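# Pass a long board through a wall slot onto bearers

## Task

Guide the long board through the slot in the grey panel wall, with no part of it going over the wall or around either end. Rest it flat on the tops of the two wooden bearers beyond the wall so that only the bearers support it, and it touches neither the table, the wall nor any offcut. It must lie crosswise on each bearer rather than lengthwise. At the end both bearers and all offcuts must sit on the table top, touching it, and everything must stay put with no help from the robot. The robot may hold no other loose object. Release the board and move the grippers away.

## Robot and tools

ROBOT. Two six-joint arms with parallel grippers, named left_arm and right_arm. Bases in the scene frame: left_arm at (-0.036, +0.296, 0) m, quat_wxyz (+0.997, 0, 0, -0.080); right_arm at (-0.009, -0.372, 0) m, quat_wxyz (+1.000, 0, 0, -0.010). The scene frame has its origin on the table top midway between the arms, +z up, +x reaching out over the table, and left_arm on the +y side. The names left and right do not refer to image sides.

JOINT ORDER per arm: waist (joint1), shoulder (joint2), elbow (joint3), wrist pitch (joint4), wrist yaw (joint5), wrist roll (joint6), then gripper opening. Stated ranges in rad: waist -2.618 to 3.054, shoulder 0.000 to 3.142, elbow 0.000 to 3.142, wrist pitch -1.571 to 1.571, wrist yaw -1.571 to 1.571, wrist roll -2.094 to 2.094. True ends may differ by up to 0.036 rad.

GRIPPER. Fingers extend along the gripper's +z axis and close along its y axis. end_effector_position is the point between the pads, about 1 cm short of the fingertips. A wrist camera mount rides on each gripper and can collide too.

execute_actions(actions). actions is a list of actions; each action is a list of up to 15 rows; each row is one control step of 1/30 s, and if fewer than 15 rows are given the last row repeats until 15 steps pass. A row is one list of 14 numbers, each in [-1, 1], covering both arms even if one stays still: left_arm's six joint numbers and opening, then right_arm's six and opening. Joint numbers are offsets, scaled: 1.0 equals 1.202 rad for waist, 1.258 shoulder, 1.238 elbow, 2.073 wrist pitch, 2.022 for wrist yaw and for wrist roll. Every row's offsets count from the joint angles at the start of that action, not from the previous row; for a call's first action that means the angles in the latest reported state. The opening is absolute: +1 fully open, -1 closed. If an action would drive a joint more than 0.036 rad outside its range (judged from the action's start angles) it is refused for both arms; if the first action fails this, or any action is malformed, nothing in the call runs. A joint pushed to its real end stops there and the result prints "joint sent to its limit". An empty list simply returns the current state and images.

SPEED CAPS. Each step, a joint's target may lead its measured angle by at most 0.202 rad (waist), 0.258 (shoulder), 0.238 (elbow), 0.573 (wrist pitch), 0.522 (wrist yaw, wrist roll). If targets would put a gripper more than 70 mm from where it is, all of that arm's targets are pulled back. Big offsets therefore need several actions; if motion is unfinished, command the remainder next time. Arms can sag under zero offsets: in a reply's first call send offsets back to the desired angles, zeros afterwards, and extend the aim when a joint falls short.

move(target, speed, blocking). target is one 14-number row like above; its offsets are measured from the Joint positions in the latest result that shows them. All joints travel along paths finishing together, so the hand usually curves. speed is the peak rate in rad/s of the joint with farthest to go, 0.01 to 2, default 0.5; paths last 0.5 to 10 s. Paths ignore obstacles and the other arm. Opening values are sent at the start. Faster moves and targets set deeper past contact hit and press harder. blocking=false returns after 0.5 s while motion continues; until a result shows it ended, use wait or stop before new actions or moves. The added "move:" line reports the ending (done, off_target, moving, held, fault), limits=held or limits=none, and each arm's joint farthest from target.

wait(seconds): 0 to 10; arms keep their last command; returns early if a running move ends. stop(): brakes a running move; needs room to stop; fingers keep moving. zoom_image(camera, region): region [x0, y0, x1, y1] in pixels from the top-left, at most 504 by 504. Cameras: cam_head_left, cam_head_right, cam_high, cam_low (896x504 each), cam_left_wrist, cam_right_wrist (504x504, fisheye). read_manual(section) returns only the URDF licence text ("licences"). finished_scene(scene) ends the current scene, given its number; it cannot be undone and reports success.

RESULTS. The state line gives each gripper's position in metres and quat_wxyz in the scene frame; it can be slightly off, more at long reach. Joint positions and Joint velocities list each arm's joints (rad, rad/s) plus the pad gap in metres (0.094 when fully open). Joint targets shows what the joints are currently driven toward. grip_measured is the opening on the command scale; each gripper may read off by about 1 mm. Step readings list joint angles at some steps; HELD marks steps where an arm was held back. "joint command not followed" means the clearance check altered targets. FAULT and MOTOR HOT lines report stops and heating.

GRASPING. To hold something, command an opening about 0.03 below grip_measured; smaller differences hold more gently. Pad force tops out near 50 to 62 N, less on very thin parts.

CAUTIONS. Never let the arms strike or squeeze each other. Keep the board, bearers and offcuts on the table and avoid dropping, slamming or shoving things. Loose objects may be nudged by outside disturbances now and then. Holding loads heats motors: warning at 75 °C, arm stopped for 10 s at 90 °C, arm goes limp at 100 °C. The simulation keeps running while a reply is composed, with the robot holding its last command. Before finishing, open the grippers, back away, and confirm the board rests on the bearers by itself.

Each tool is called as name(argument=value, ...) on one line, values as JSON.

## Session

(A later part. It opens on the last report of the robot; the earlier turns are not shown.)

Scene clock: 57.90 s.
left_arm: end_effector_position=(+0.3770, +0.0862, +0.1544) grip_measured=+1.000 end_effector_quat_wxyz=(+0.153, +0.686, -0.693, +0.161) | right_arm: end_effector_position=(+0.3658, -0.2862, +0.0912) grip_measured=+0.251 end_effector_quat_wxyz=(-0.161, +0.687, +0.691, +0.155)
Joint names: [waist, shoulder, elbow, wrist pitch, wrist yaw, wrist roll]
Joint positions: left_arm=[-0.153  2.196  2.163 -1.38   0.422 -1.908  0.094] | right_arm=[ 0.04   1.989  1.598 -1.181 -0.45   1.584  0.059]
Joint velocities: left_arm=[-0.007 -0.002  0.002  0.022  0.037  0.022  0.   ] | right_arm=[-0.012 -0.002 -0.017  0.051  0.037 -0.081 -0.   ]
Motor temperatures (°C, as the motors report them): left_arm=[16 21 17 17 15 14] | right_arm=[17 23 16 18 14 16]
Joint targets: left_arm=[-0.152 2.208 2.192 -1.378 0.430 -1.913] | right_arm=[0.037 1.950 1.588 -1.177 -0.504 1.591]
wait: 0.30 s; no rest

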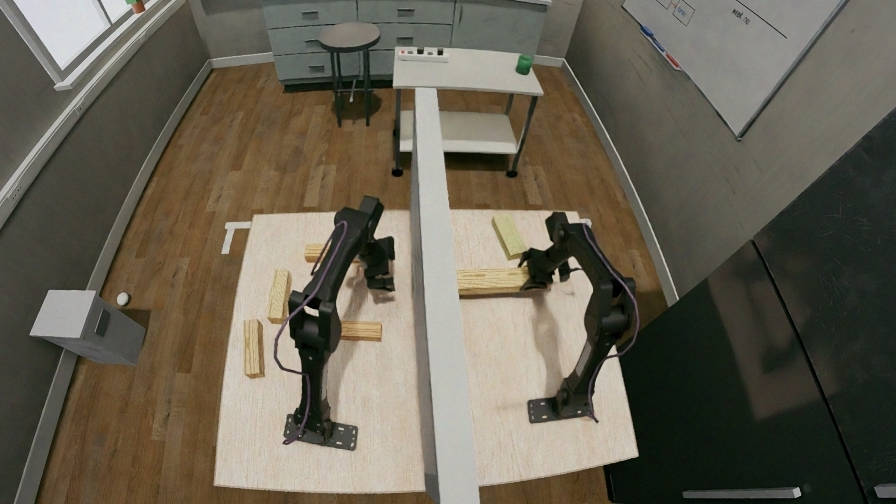

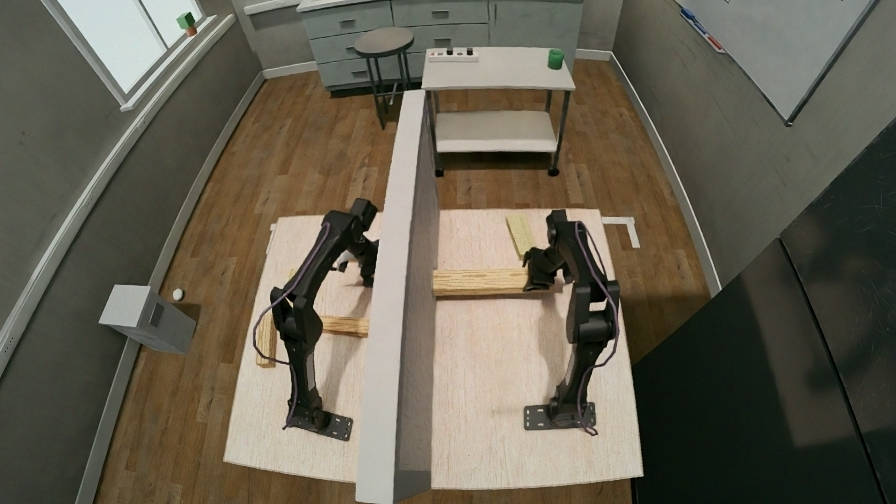

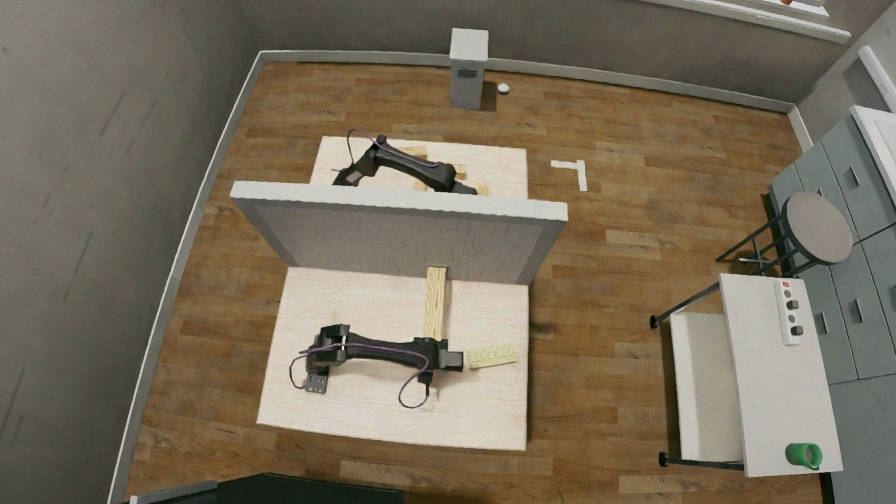

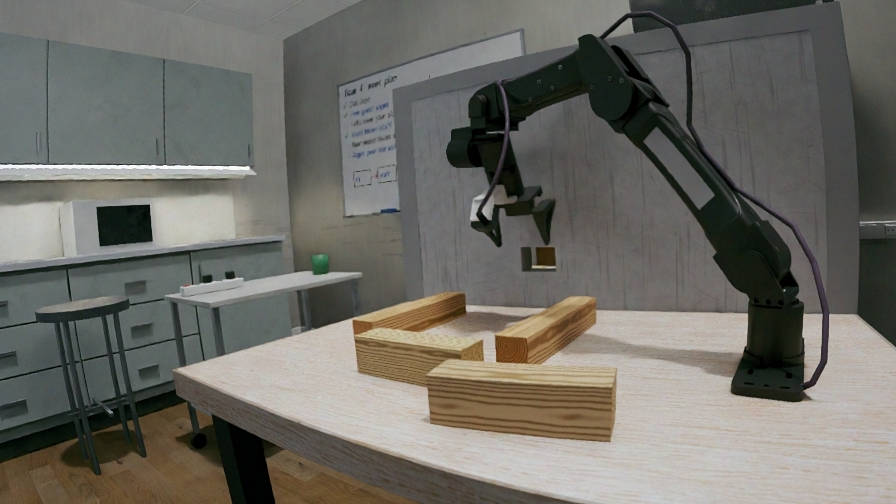

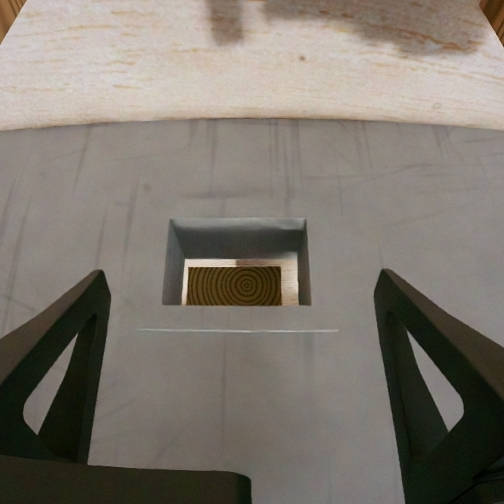

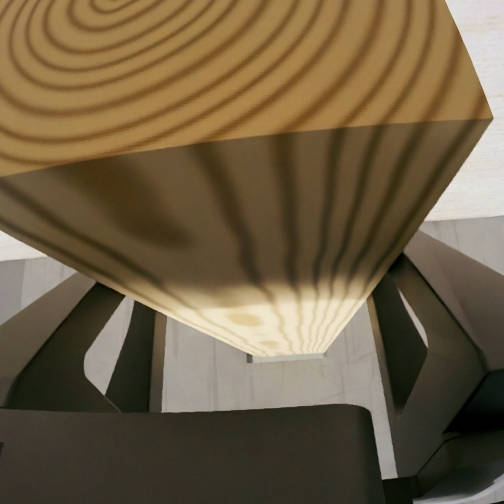

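execute_actions(actions=[[[0.0008,0.0095,0.0234,0.001,0.004,-0.0025,1, 0,-0.0310,-0.0081,0.0082,-0.0267,0.0084,0.0],
[0.0008,0.0095,0.0234,0.001,0.004,-0.0025,1, 0,-0.0310,-0.0081,0.0082,-0.0267,0.0084,0.0],
[0.0008,0.0095,0.0234,0.001,0.004,-0.0025,1, 0,-0.0310,-0.0081,0.0082,-0.0267,0.0084,0.0],
[0.0008,0.0095,0.0234,0.001,0.004,-0.0025,1, 0.0025,-0.0311,-0.0083,0.0091,-0.0267,0.0100,0.0],
[0.0008,0.0095,0.0234,0.001,0.004,-0.0025,1, 0.0068,-0.0312,-0.0087,0.0106,-0.0266,0.0128,0.0],
[0.0008,0.0095,0.0234,0.001,0.004,-0.0025,1, 0.0123,-0.0314,-0.0092,0.0125,-0.0265,0.0163,0.0],
[0.0008,0.0095,0.0234,0.001,0.004,-0.0025,1, 0.0185,-0.0315,-0.0097,0.0147,-0.0264,0.0203,0.0],
[0.0008,0.0095,0.0234,0.001,0.004,-0.0025,1, 0.0247,-0.0317,-0.0102,0.0169,-0.0263,0.0242,0.0],
[0.0008,0.0095,0.0234,0.001,0.004,-0.0025,1, 0.0309,-0.0319,-0.0108,0.0191,-0.0262,0.0282,0.0],
[0.0008,0.0095,0.0234,0.001,0.004,-0.0025,1, 0.0370,-0.0321,-0.0113,0.0212,-0.0261,0.0322,0.0],
[0.0008,0.0095,0.0234,0.001,0.004,-0.0025,1, 0.0432,-0.0323,-0.0118,0.0234,-0.0260,0.0361,0.0],
[0.0008,0.0095,0.0234,0.001,0.004,-0.0025,1, 0.0494,-0.0324,-0.0123,0.0256,-0.0259,0.0401,0.0],
[0.0008,0.0095,0.0234,0.001,0.004,-0.0025,1, 0.0549,-0.0326,-0.0128,0.0275,-0.0258,0.0436,0.0],
[0.0008,0.0095,0.0234,0.001,0.004,-0.0025,1, 0.0592,-0.0327,-0.0132,0.0290,-0.0257,0.0464,0.0],
[0.0008,0.0095,0.0234,0.001,0.004,-0.0025,1, 0.0617,-0.0328,-0.0134,0.0299,-0.0257,0.0480,0.0]]])

wait(seconds=0.4)

zoom_image(camera="cam_left_wrist", region=[130, 190, 350, 340])

zoom_image(camera="cam_right_wrist", region=[150, 280, 400, 420])

Scene clock: 61.60 s.
left_arm: end_effector_position=(+0.3770, +0.0862, +0.1544) grip_measured=+1.000 end_effector_quat_wxyz=(+0.153, +0.686, -0.693, +0.161) | right_arm: end_effector_position=(+0.3699, -0.2641, +0.0912) grip_measured=+0.251 end_effector_quat_wxyz=(-0.156, +0.686, +0.692, +0.159)
Joint names: [waist, shoulder, elbow, wrist pitch, wrist yaw, wrist roll]
Joint positions: left_arm=[-0.153  2.196  2.163 -1.38   0.422 -1.908  0.094] | right_arm=[ 0.099  1.989  1.598 -1.138 -0.448  1.65   0.059]
Joint velocities: left_arm=[-0.017  0.002 -0.007  0.007  0.022  0.037  0.   ] | right_arm=[ 0.217  0.007  0.012  0.11  -0.022  0.125 -0.   ]
Motor temperatures (°C, as the motors report them): left_arm=[16 21 18 17 15 14] | right_arm=[17 24 16 18 14 16]
Joint targets: left_arm=[-0.152 2.208 2.192 -1.378 0.430 -1.913] | right_arm=[0.114 1.948 1.581 -1.119 -0.502 1.681]
Step readings (joint positions):
0: left_arm=[-0.153 2.196 2.163 -1.380 0.422 -1.908] | right_arm=[0.040 1.989 1.598 -1.180 -0.450 1.585]
1: left_arm=[-0.153 2.196 2.163 -1.380 0.422 -1.908] | right_arm=[0.040 1.989 1.598 -1.180 -0.450 1.586]
2: left_arm=[-0.153 2.196 2.163 -1.380 0.422 -1.908] | right_arm=[0.040 1.989 1.598 -1.178 -0.450 1.588]
4: left_arm=[-0.153 2.196 2.163 -1.380 0.422 -1.908] | right_arm=[0.040 1.989 1.598 -1.174 -0.450 1.590]
8: left_arm=[-0.153 2.196 2.163 -1.380 0.422 -1.908] | right_arm=[0.045 1.989 1.598 -1.164 -0.449 1.605]
15: Joint positions above

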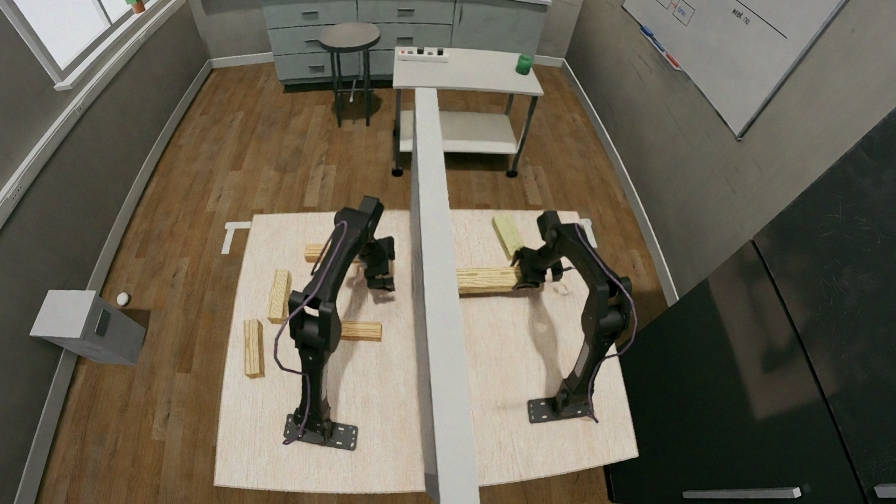

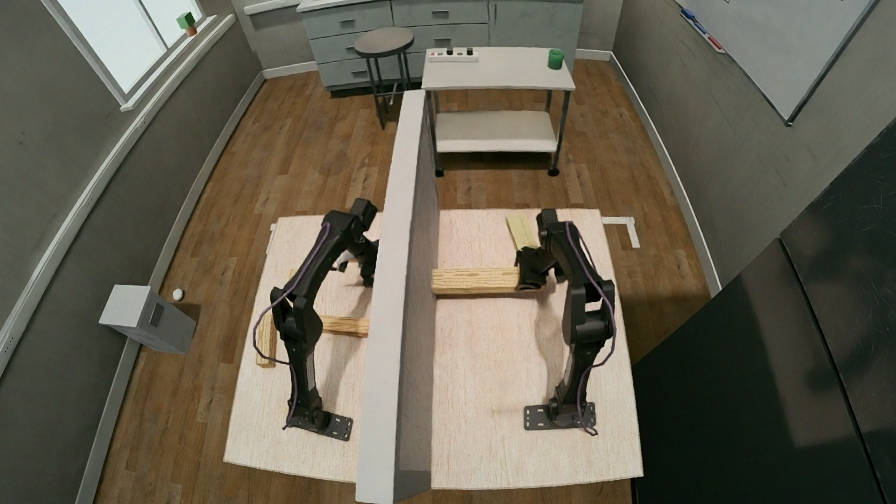

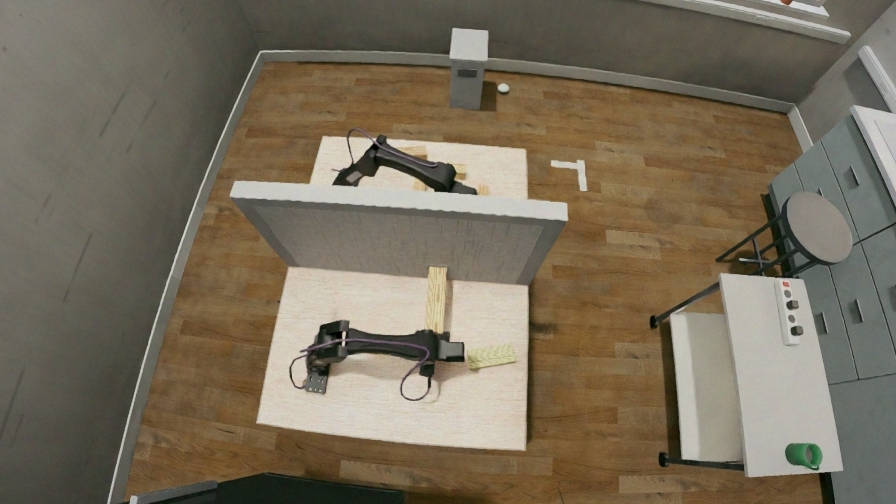

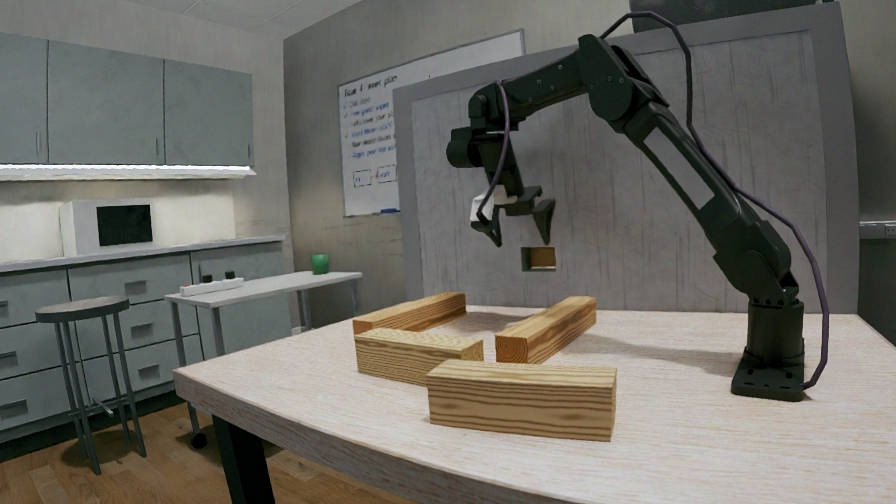

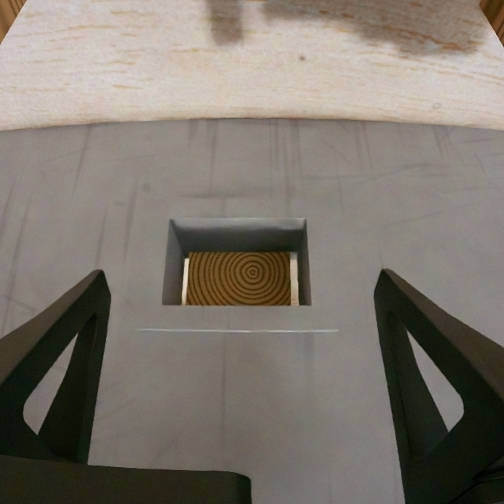

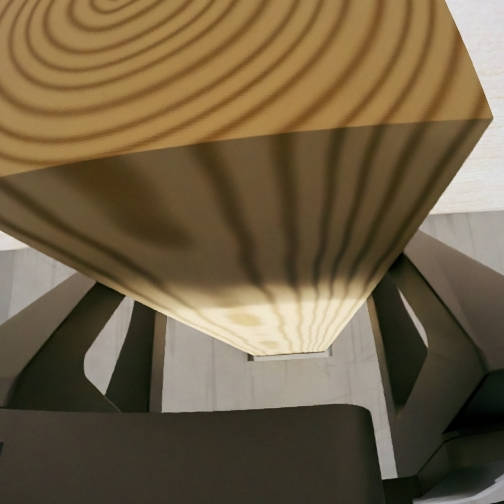

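Scene clock: 62.00 s.
left_arm: end_effector_position=(+0.3770, +0.0862, +0.1544) grip_measured=+1.000 end_effector_quat_wxyz=(+0.153, +0.686, -0.693, +0.161) | right_arm: end_effector_position=(+0.3705, -0.2584, +0.0913) grip_measured=+0.251 end_effector_quat_wxyz=(-0.155, +0.689, +0.690, +0.160)
Joint names: [waist, shoulder, elbow, wrist pitch, wrist yaw, wrist roll]
Joint positions: left_arm=[-0.153  2.196  2.163 -1.38   0.422 -1.908  0.094] | right_arm=[ 0.113  1.989  1.598 -1.128 -0.448  1.672  0.059]
Joint velocities: left_arm=[-0.007  0.002  0.002  0.022  0.037  0.081  0.   ] | right_arm=[ 0.007 -0.012  0.002  0.037 -0.022  0.037 -0.   ]
Motor temperatures (°C, as the motors report them): left_arm=[16 21 18 17 15 14] | right_arm=[17 24 16 18 14 16]
Joint targets: left_arm=[-0.152 2.208 2.192 -1.378 0.430 -1.913] | right_arm=[0.114 1.948 1.581 -1.119 -0.502 1.681]
wait: 0.40 s; no rest

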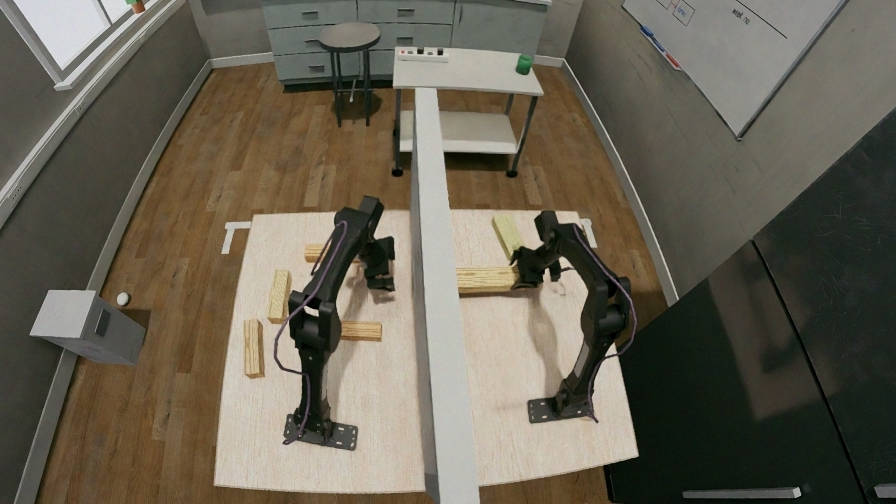

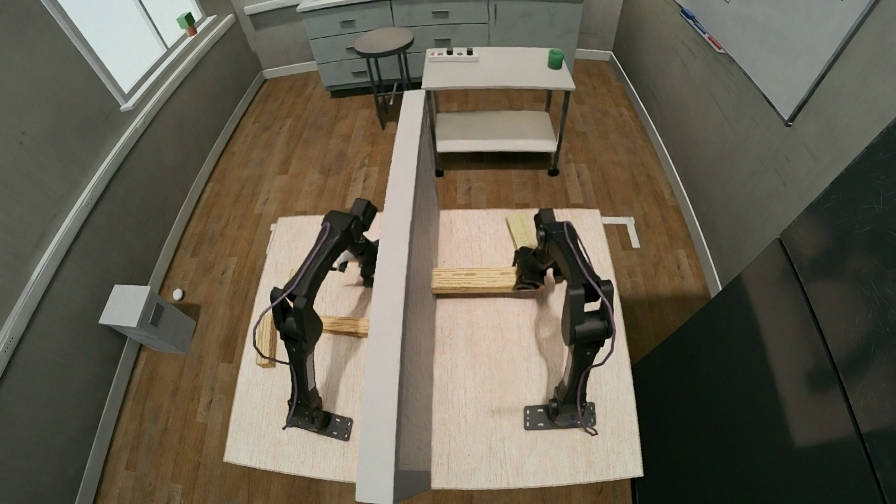

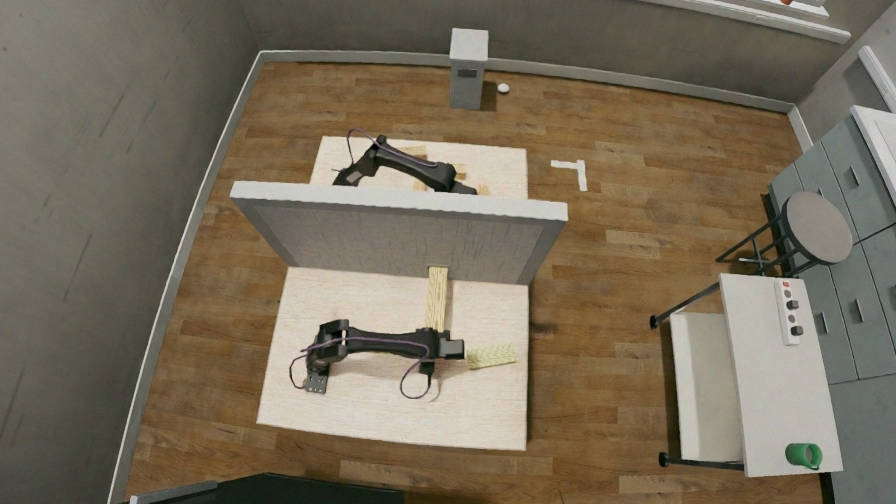

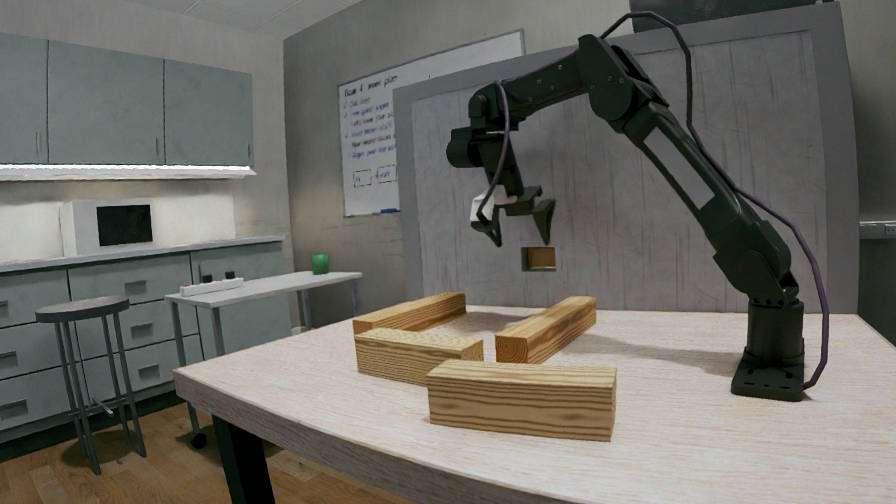

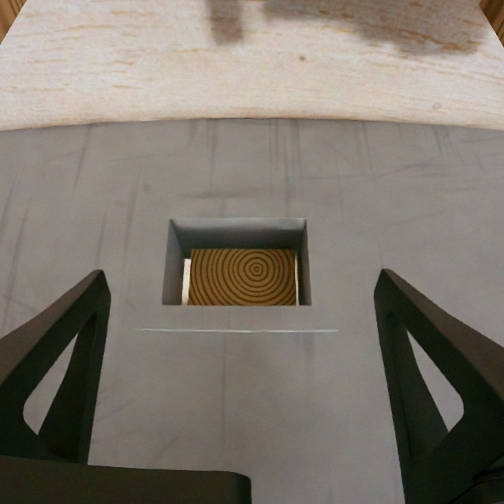

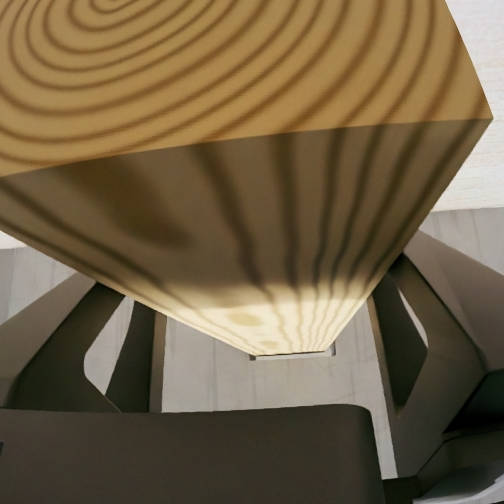

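Region (130, 190, 350, 340) of cam_left_wrist's 504x504 image, scaled by 2.291, with more detail than that image has; it fills the top 344 rows of this view, and the rest is white.

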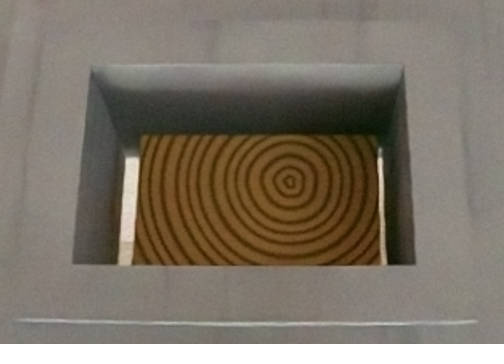

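Region (150, 280, 400, 420) of cam_right_wrist's 504x504 image, scaled by 2.016, with more detail than that image has; it fills the top 282 rows of this view, and the rest is white.

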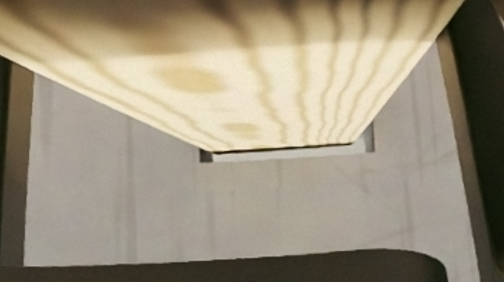

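execute_actions(actions=[[[0.0008,0.0095,0.0234,0.001,0.004,-0.0025,1, 0.0019,-0.0320,-0.0129,0.0046,-0.0267,0.0052,0.0],
[0.0008,0.0095,0.0234,0.001,0.004,-0.0025,1, 0.0035,-0.0312,-0.0117,0.0050,-0.0266,0.0064,0.0],
[0.0008,0.0095,0.0234,0.001,0.004,-0.0025,1, 0.0062,-0.0297,-0.0098,0.0057,-0.0265,0.0082,0.0],
[0.0008,0.0095,0.0234,0.001,0.004,-0.0025,1, 0.0094,-0.0280,-0.0074,0.0065,-0.0263,0.0104,0.0],
[0.0008,0.0095,0.0234,0.001,0.004,-0.0025,1, 0.0132,-0.0260,-0.0046,0.0075,-0.0262,0.0130,0.0],
[0.0008,0.0095,0.0234,0.001,0.004,-0.0025,1, 0.0169,-0.0240,-0.0019,0.0085,-0.0260,0.0156,0.0],
[0.0008,0.0095,0.0234,0.001,0.004,-0.0025,1, 0.0212,-0.0217,0.0013,0.0096,-0.0258,0.0186,0.0],
[0.0008,0.0095,0.0234,0.001,0.004,-0.0025,1, 0.0255,-0.0194,0.0045,0.0107,-0.0256,0.0216,0.0],
[0.0008,0.0095,0.0234,0.001,0.004,-0.0025,1, 0.0298,-0.0172,0.0076,0.0118,-0.0255,0.0245,0.0],
[0.0008,0.0095,0.0234,0.001,0.004,-0.0025,1, 0.0341,-0.0149,0.0108,0.0129,-0.0253,0.0275,0.0],
[0.0008,0.0095,0.0234,0.001,0.004,-0.0025,1, 0.0384,-0.0126,0.0140,0.0140,-0.0251,0.0305,0.0],
[0.0008,0.0095,0.0234,0.001,0.004,-0.0025,1, 0.0427,-0.0103,0.0171,0.0151,-0.0249,0.0334,0.0],
[0.0008,0.0095,0.0234,0.001,0.004,-0.0025,1, 0.0470,-0.0080,0.0203,0.0163,-0.0247,0.0364,0.0],
[0.0008,0.0095,0.0234,0.001,0.004,-0.0025,1, 0.0507,-0.0060,0.0230,0.0172,-0.0246,0.0390,0.0],
[0.0008,0.0095,0.0234,0.001,0.004,-0.0025,1, 0.0545,-0.0040,0.0258,0.0182,-0.0244,0.0416,0.0]],
[[0.0008,0.0095,0.0234,0.001,0.004,-0.0025,1, 0.0190,-0.0032,0.0264,0.0124,-0.0255,0.0193,0.0],
[0.0008,0.0095,0.0234,0.001,0.004,-0.0025,1, 0.0230,-0.0025,0.0271,0.0138,-0.0252,0.0219,0.0],
[0.0008,0.0095,0.0234,0.001,0.004,-0.0025,1, 0.0269,-0.0017,0.0277,0.0153,-0.0250,0.0244,0.0],
[0.0008,0.0095,0.0234,0.001,0.004,-0.0025,1, 0.0309,-0.0010,0.0283,0.0167,-0.0247,0.0270,0.0],
[0.0008,0.0095,0.0234,0.001,0.004,-0.0025,1, 0.0349,-0.0002,0.0290,0.0182,-0.0245,0.0295,0.0],
[0.0008,0.0095,0.0234,0.001,0.004,-0.0025,1, 0.0389,0.0005,0.0296,0.0196,-0.0243,0.0321,0.0],
[0.0008,0.0095,0.0234,0.001,0.004,-0.0025,1, 0.0429,0.0013,0.0302,0.0211,-0.0240,0.0346,0.0],
[0.0008,0.0095,0.0234,0.001,0.004,-0.0025,1, 0.0469,0.0021,0.0308,0.0225,-0.0238,0.0371,0.0],
[0.0008,0.0095,0.0234,0.001,0.004,-0.0025,1, 0.0508,0.0028,0.0315,0.0240,-0.0235,0.0397,0.0],
[0.0008,0.0095,0.0234,0.001,0.004,-0.0025,1, 0.0548,0.0036,0.0321,0.0255,-0.0233,0.0422,0.0],
[0.0008,0.0095,0.0234,0.001,0.004,-0.0025,1, 0.0585,0.0043,0.0327,0.0268,-0.0231,0.0446,0.0],
[0.0008,0.0095,0.0234,0.001,0.004,-0.0025,1, 0.0617,0.0049,0.0332,0.0280,-0.0229,0.0466,0.0],
[0.0008,0.0095,0.0234,0.001,0.004,-0.0025,1, 0.0644,0.0054,0.0336,0.0289,-0.0227,0.0483,0.0],
[0.0008,0.0095,0.0234,0.001,0.004,-0.0025,1, 0.0665,0.0058,0.0339,0.0297,-0.0226,0.0497,0.0],
[0.0008,0.0095,0.0234,0.001,0.004,-0.0025,1, 0.0681,0.0061,0.0342,0.0303,-0.0225,0.0507,0.0]]])

wait(seconds=0.4)

zoom_image(camera="cam_left_wrist", region=[100, 150, 400, 350])

zoom_image(camera="cam_right_wrist", region=[150, 280, 400, 420])

zoom_image(camera="cam_low", region=[470, 200, 610, 300])

Scene clock: 64.87 s.
left_arm: end_effector_position=(+0.3770, +0.0862, +0.1544) grip_measured=+1.000 end_effector_quat_wxyz=(+0.153, +0.686, -0.693, +0.161) | right_arm: end_effector_position=(+0.3672, -0.2116, +0.0889) grip_measured=+0.251 end_effector_quat_wxyz=(-0.161, +0.690, +0.688, +0.159)
Joint names: [waist, shoulder, elbow, wrist pitch, wrist yaw, wrist roll]
Joint positions: left_arm=[-0.153  2.196  2.163 -1.38   0.422 -1.908  0.094] | right_arm=[ 0.233  1.998  1.598 -1.07  -0.445  1.807  0.059]
Joint velocities: left_arm=[ 0.017 -0.012  0.002  0.051  0.037 -0.037  0.   ] | right_arm=[0.105 0.061 0.017 0.066 0.022 0.11  0.   ]
Motor temperatures (°C, as the motors report them): left_arm=[16 21 18 17 15 14] | right_arm=[17 24 16 18 14 16]
Joint targets: left_arm=[-0.152 2.208 2.192 -1.378 0.430 -1.913] | right_arm=[0.245 1.997 1.640 -1.047 -0.492 1.830]
Step readings (joint positions; steps 1 to 15: 1st action; 16 to 30: 2nd action):
0: left_arm=[-0.153 2.196 2.163 -1.380 0.422 -1.908] | right_arm=[0.113 1.989 1.598 -1.128 -0.448 1.674]
1: left_arm=[-0.153 2.196 2.163 -1.380 0.422 -1.908] | right_arm=[0.113 1.989 1.598 -1.128 -0.448 1.674]
2: left_arm=[-0.153 2.196 2.163 -1.380 0.422 -1.908] | right_arm=[0.113 1.989 1.598 -1.128 -0.448 1.675]
4: left_arm=[-0.153 2.196 2.163 -1.380 0.422 -1.908] | right_arm=[0.113 1.989 1.598 -1.128 -0.448 1.678]
8: left_arm=[-0.153 2.196 2.163 -1.380 0.422 -1.908] | right_arm=[0.121 1.989 1.598 -1.123 -0.446 1.692]
15: left_arm=[-0.153 2.196 2.163 -1.380 0.422 -1.908] | right_arm=[0.163 1.989 1.598 -1.110 -0.446 1.727]
16: left_arm=[-0.153 2.196 2.163 -1.380 0.422 -1.908] | right_arm=[0.168 1.989 1.598 -1.108 -0.446 1.733]
17: left_arm=[-0.153 2.196 2.163 -1.380 0.422 -1.908] | right_arm=[0.173 1.989 1.598 -1.106 -0.446 1.740]
19: left_arm=[-0.153 2.196 2.163 -1.380 0.422 -1.908] | right_arm=[0.183 1.989 1.598 -1.100 -0.446 1.751]
23: left_arm=[-0.153 2.196 2.163 -1.380 0.422 -1.908] | right_arm=[0.202 1.989 1.598 -1.089 -0.446 1.774]
30: Joint positions above

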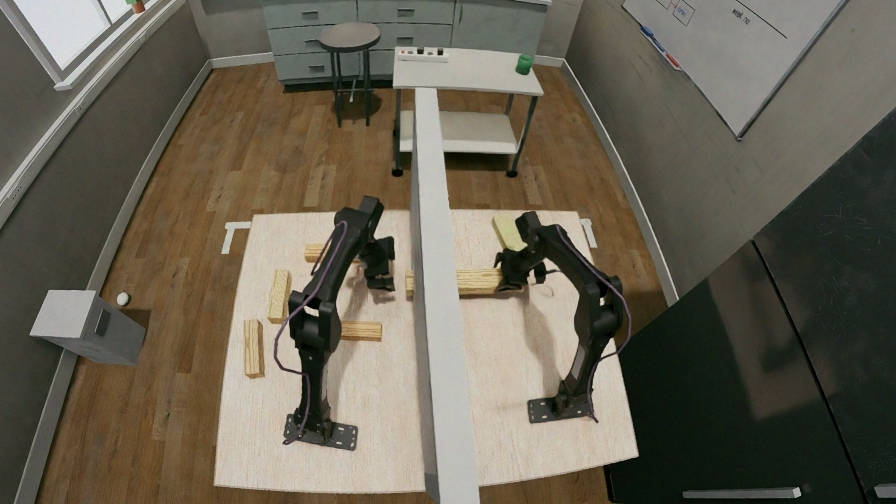

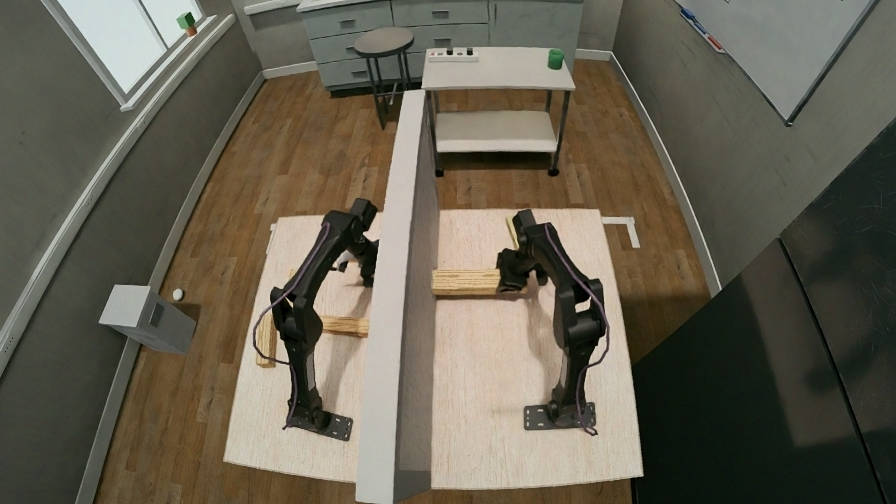

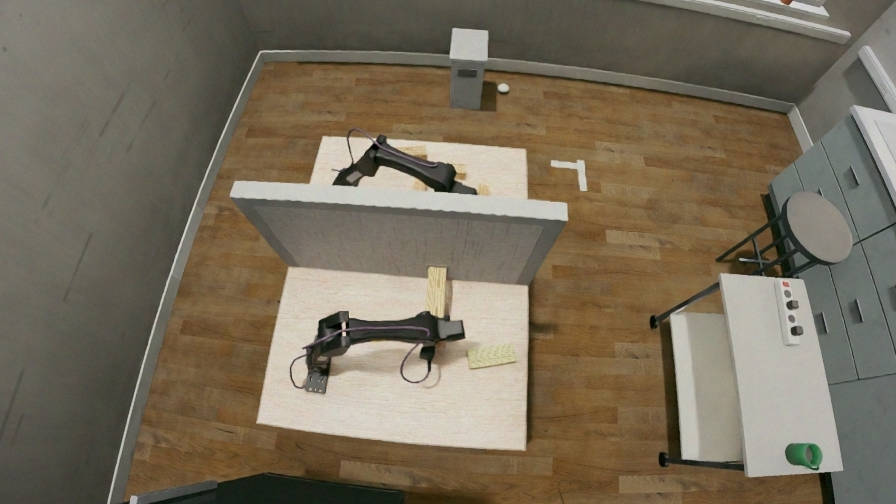

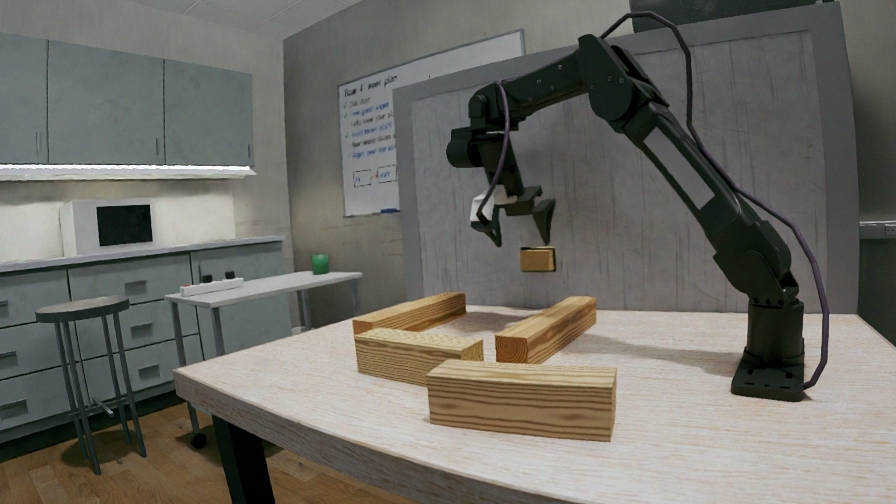

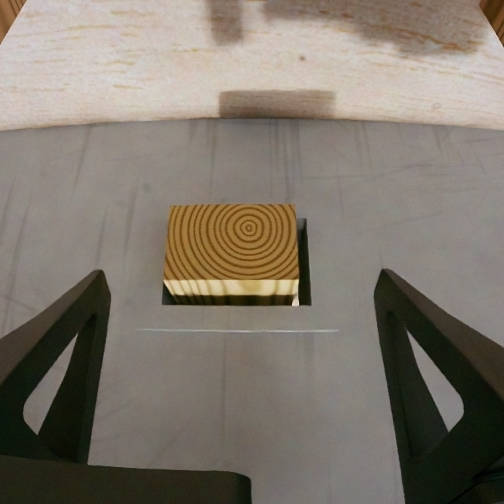

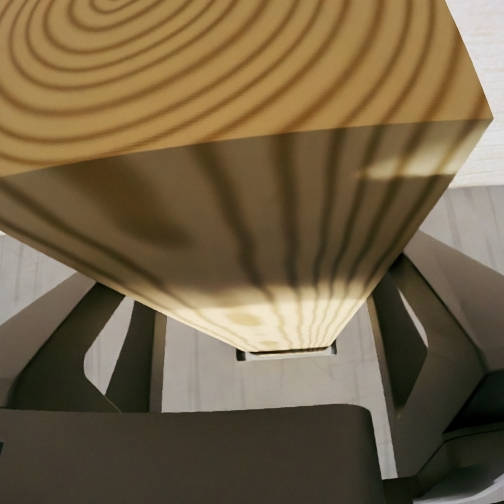

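Scene clock: 65.27 s.
left_arm: end_effector_position=(+0.3770, +0.0862, +0.1544) grip_measured=+1.000 end_effector_quat_wxyz=(+0.153, +0.686, -0.693, +0.161) | right_arm: end_effector_position=(+0.3677, -0.2092, +0.0867) grip_measured=+0.251 end_effector_quat_wxyz=(-0.161, +0.693, +0.685, +0.157)
Joint names: [waist, shoulder, elbow, wrist pitch, wrist yaw, wrist roll]
Joint positions: left_arm=[-0.153  2.196  2.163 -1.38   0.422 -1.908  0.094] | right_arm=[ 0.239  2.004  1.598 -1.064 -0.444  1.822  0.059]
Joint velocities: left_arm=[ 0.012 -0.017 -0.007 -0.037 -0.11  -0.007  0.   ] | right_arm=[ 0.007  0.002  0.002  0.037 -0.066  0.037 -0.   ]
Motor temperatures (°C, as the motors report them): left_arm=[16 21 18 17 15 14] | right_arm=[17 24 16 18 14 16]
Joint targets: left_arm=[-0.152 2.208 2.192 -1.378 0.430 -1.913] | right_arm=[0.244 1.997 1.640 -1.047 -0.492 1.830]
wait: 0.40 s; no rest

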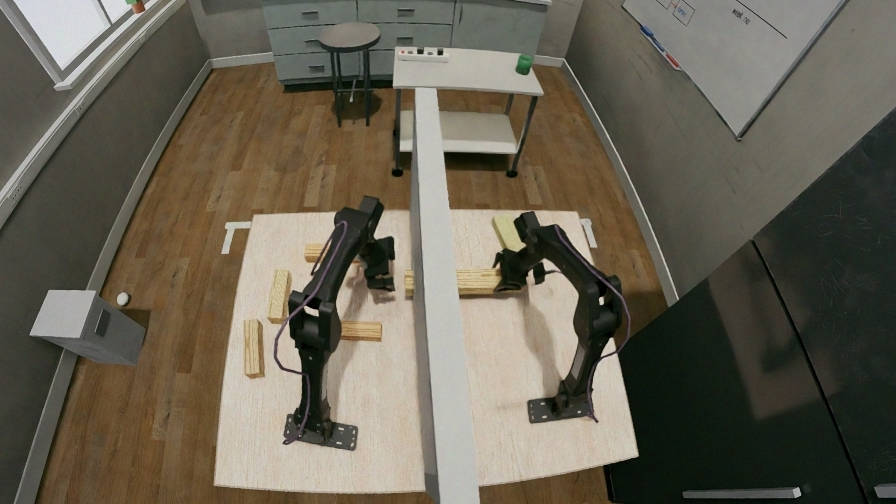

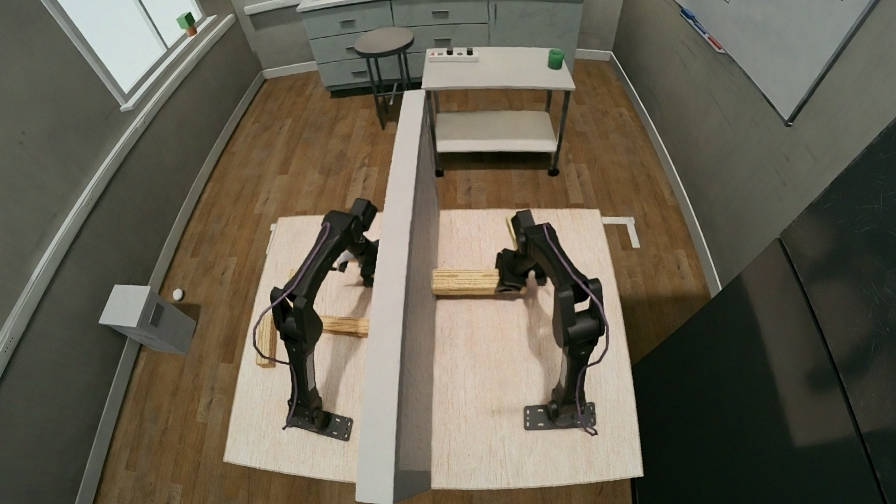

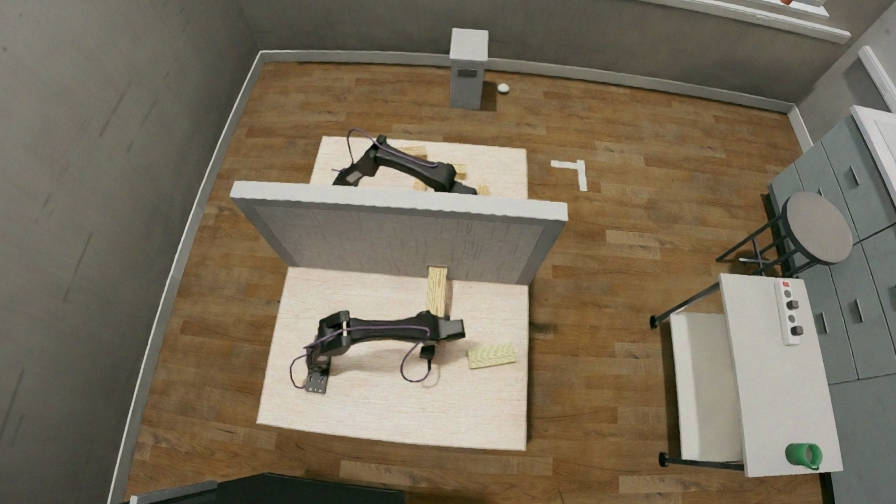

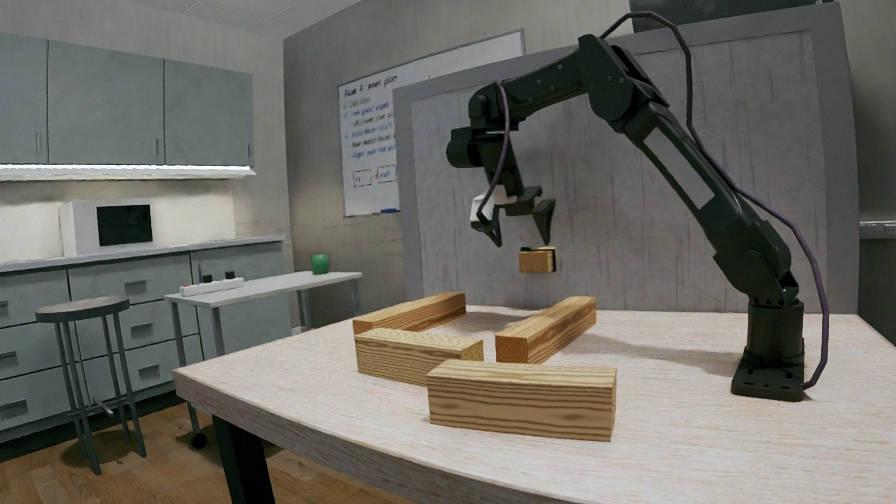

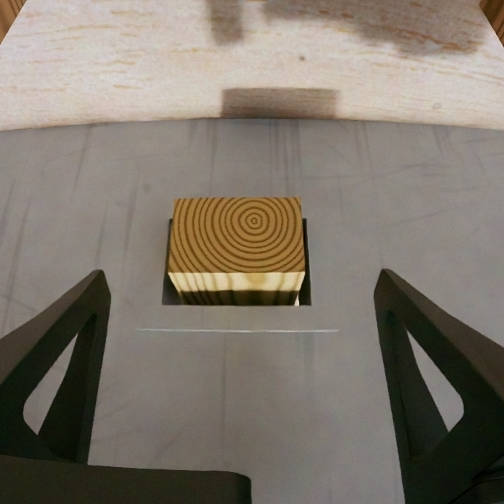

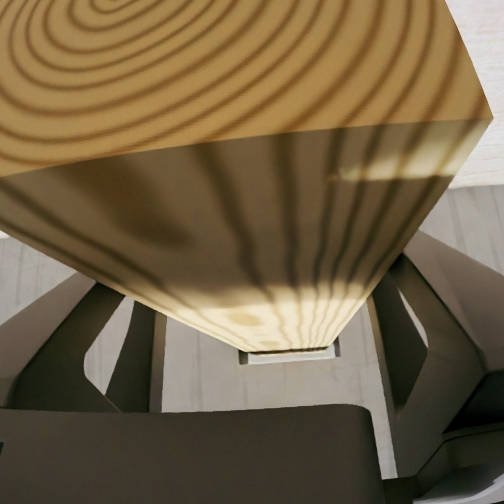

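Region (100, 150, 400, 350) of cam_left_wrist's 504x504 image, scaled by 1.680, with more detail than that image has.

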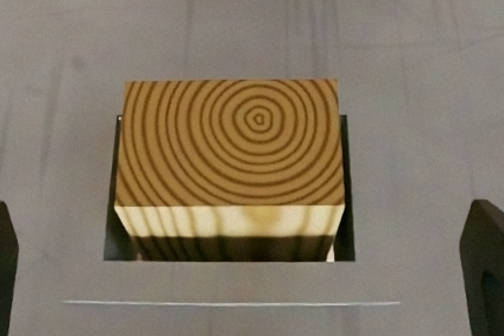

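Region (150, 280, 400, 420) of cam_right_wrist's 504x504 image, scaled by 2.016, with more detail than that image has; it fills the top 282 rows of this view, and the rest is white.

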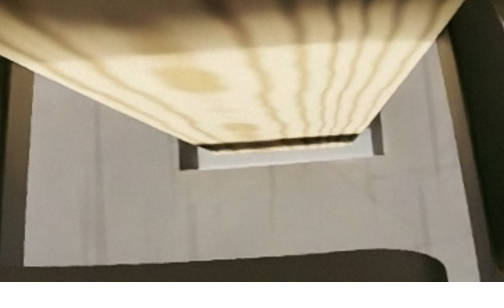

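Region (470, 200, 610, 300) of cam_low's 896x504 image, scaled by 3.600, with more detail than that image has; it fills the top 360 rows of this view, and the rest is white.

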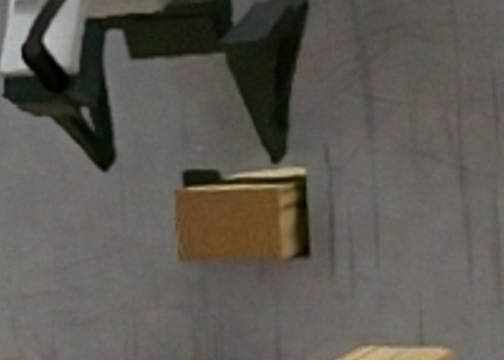

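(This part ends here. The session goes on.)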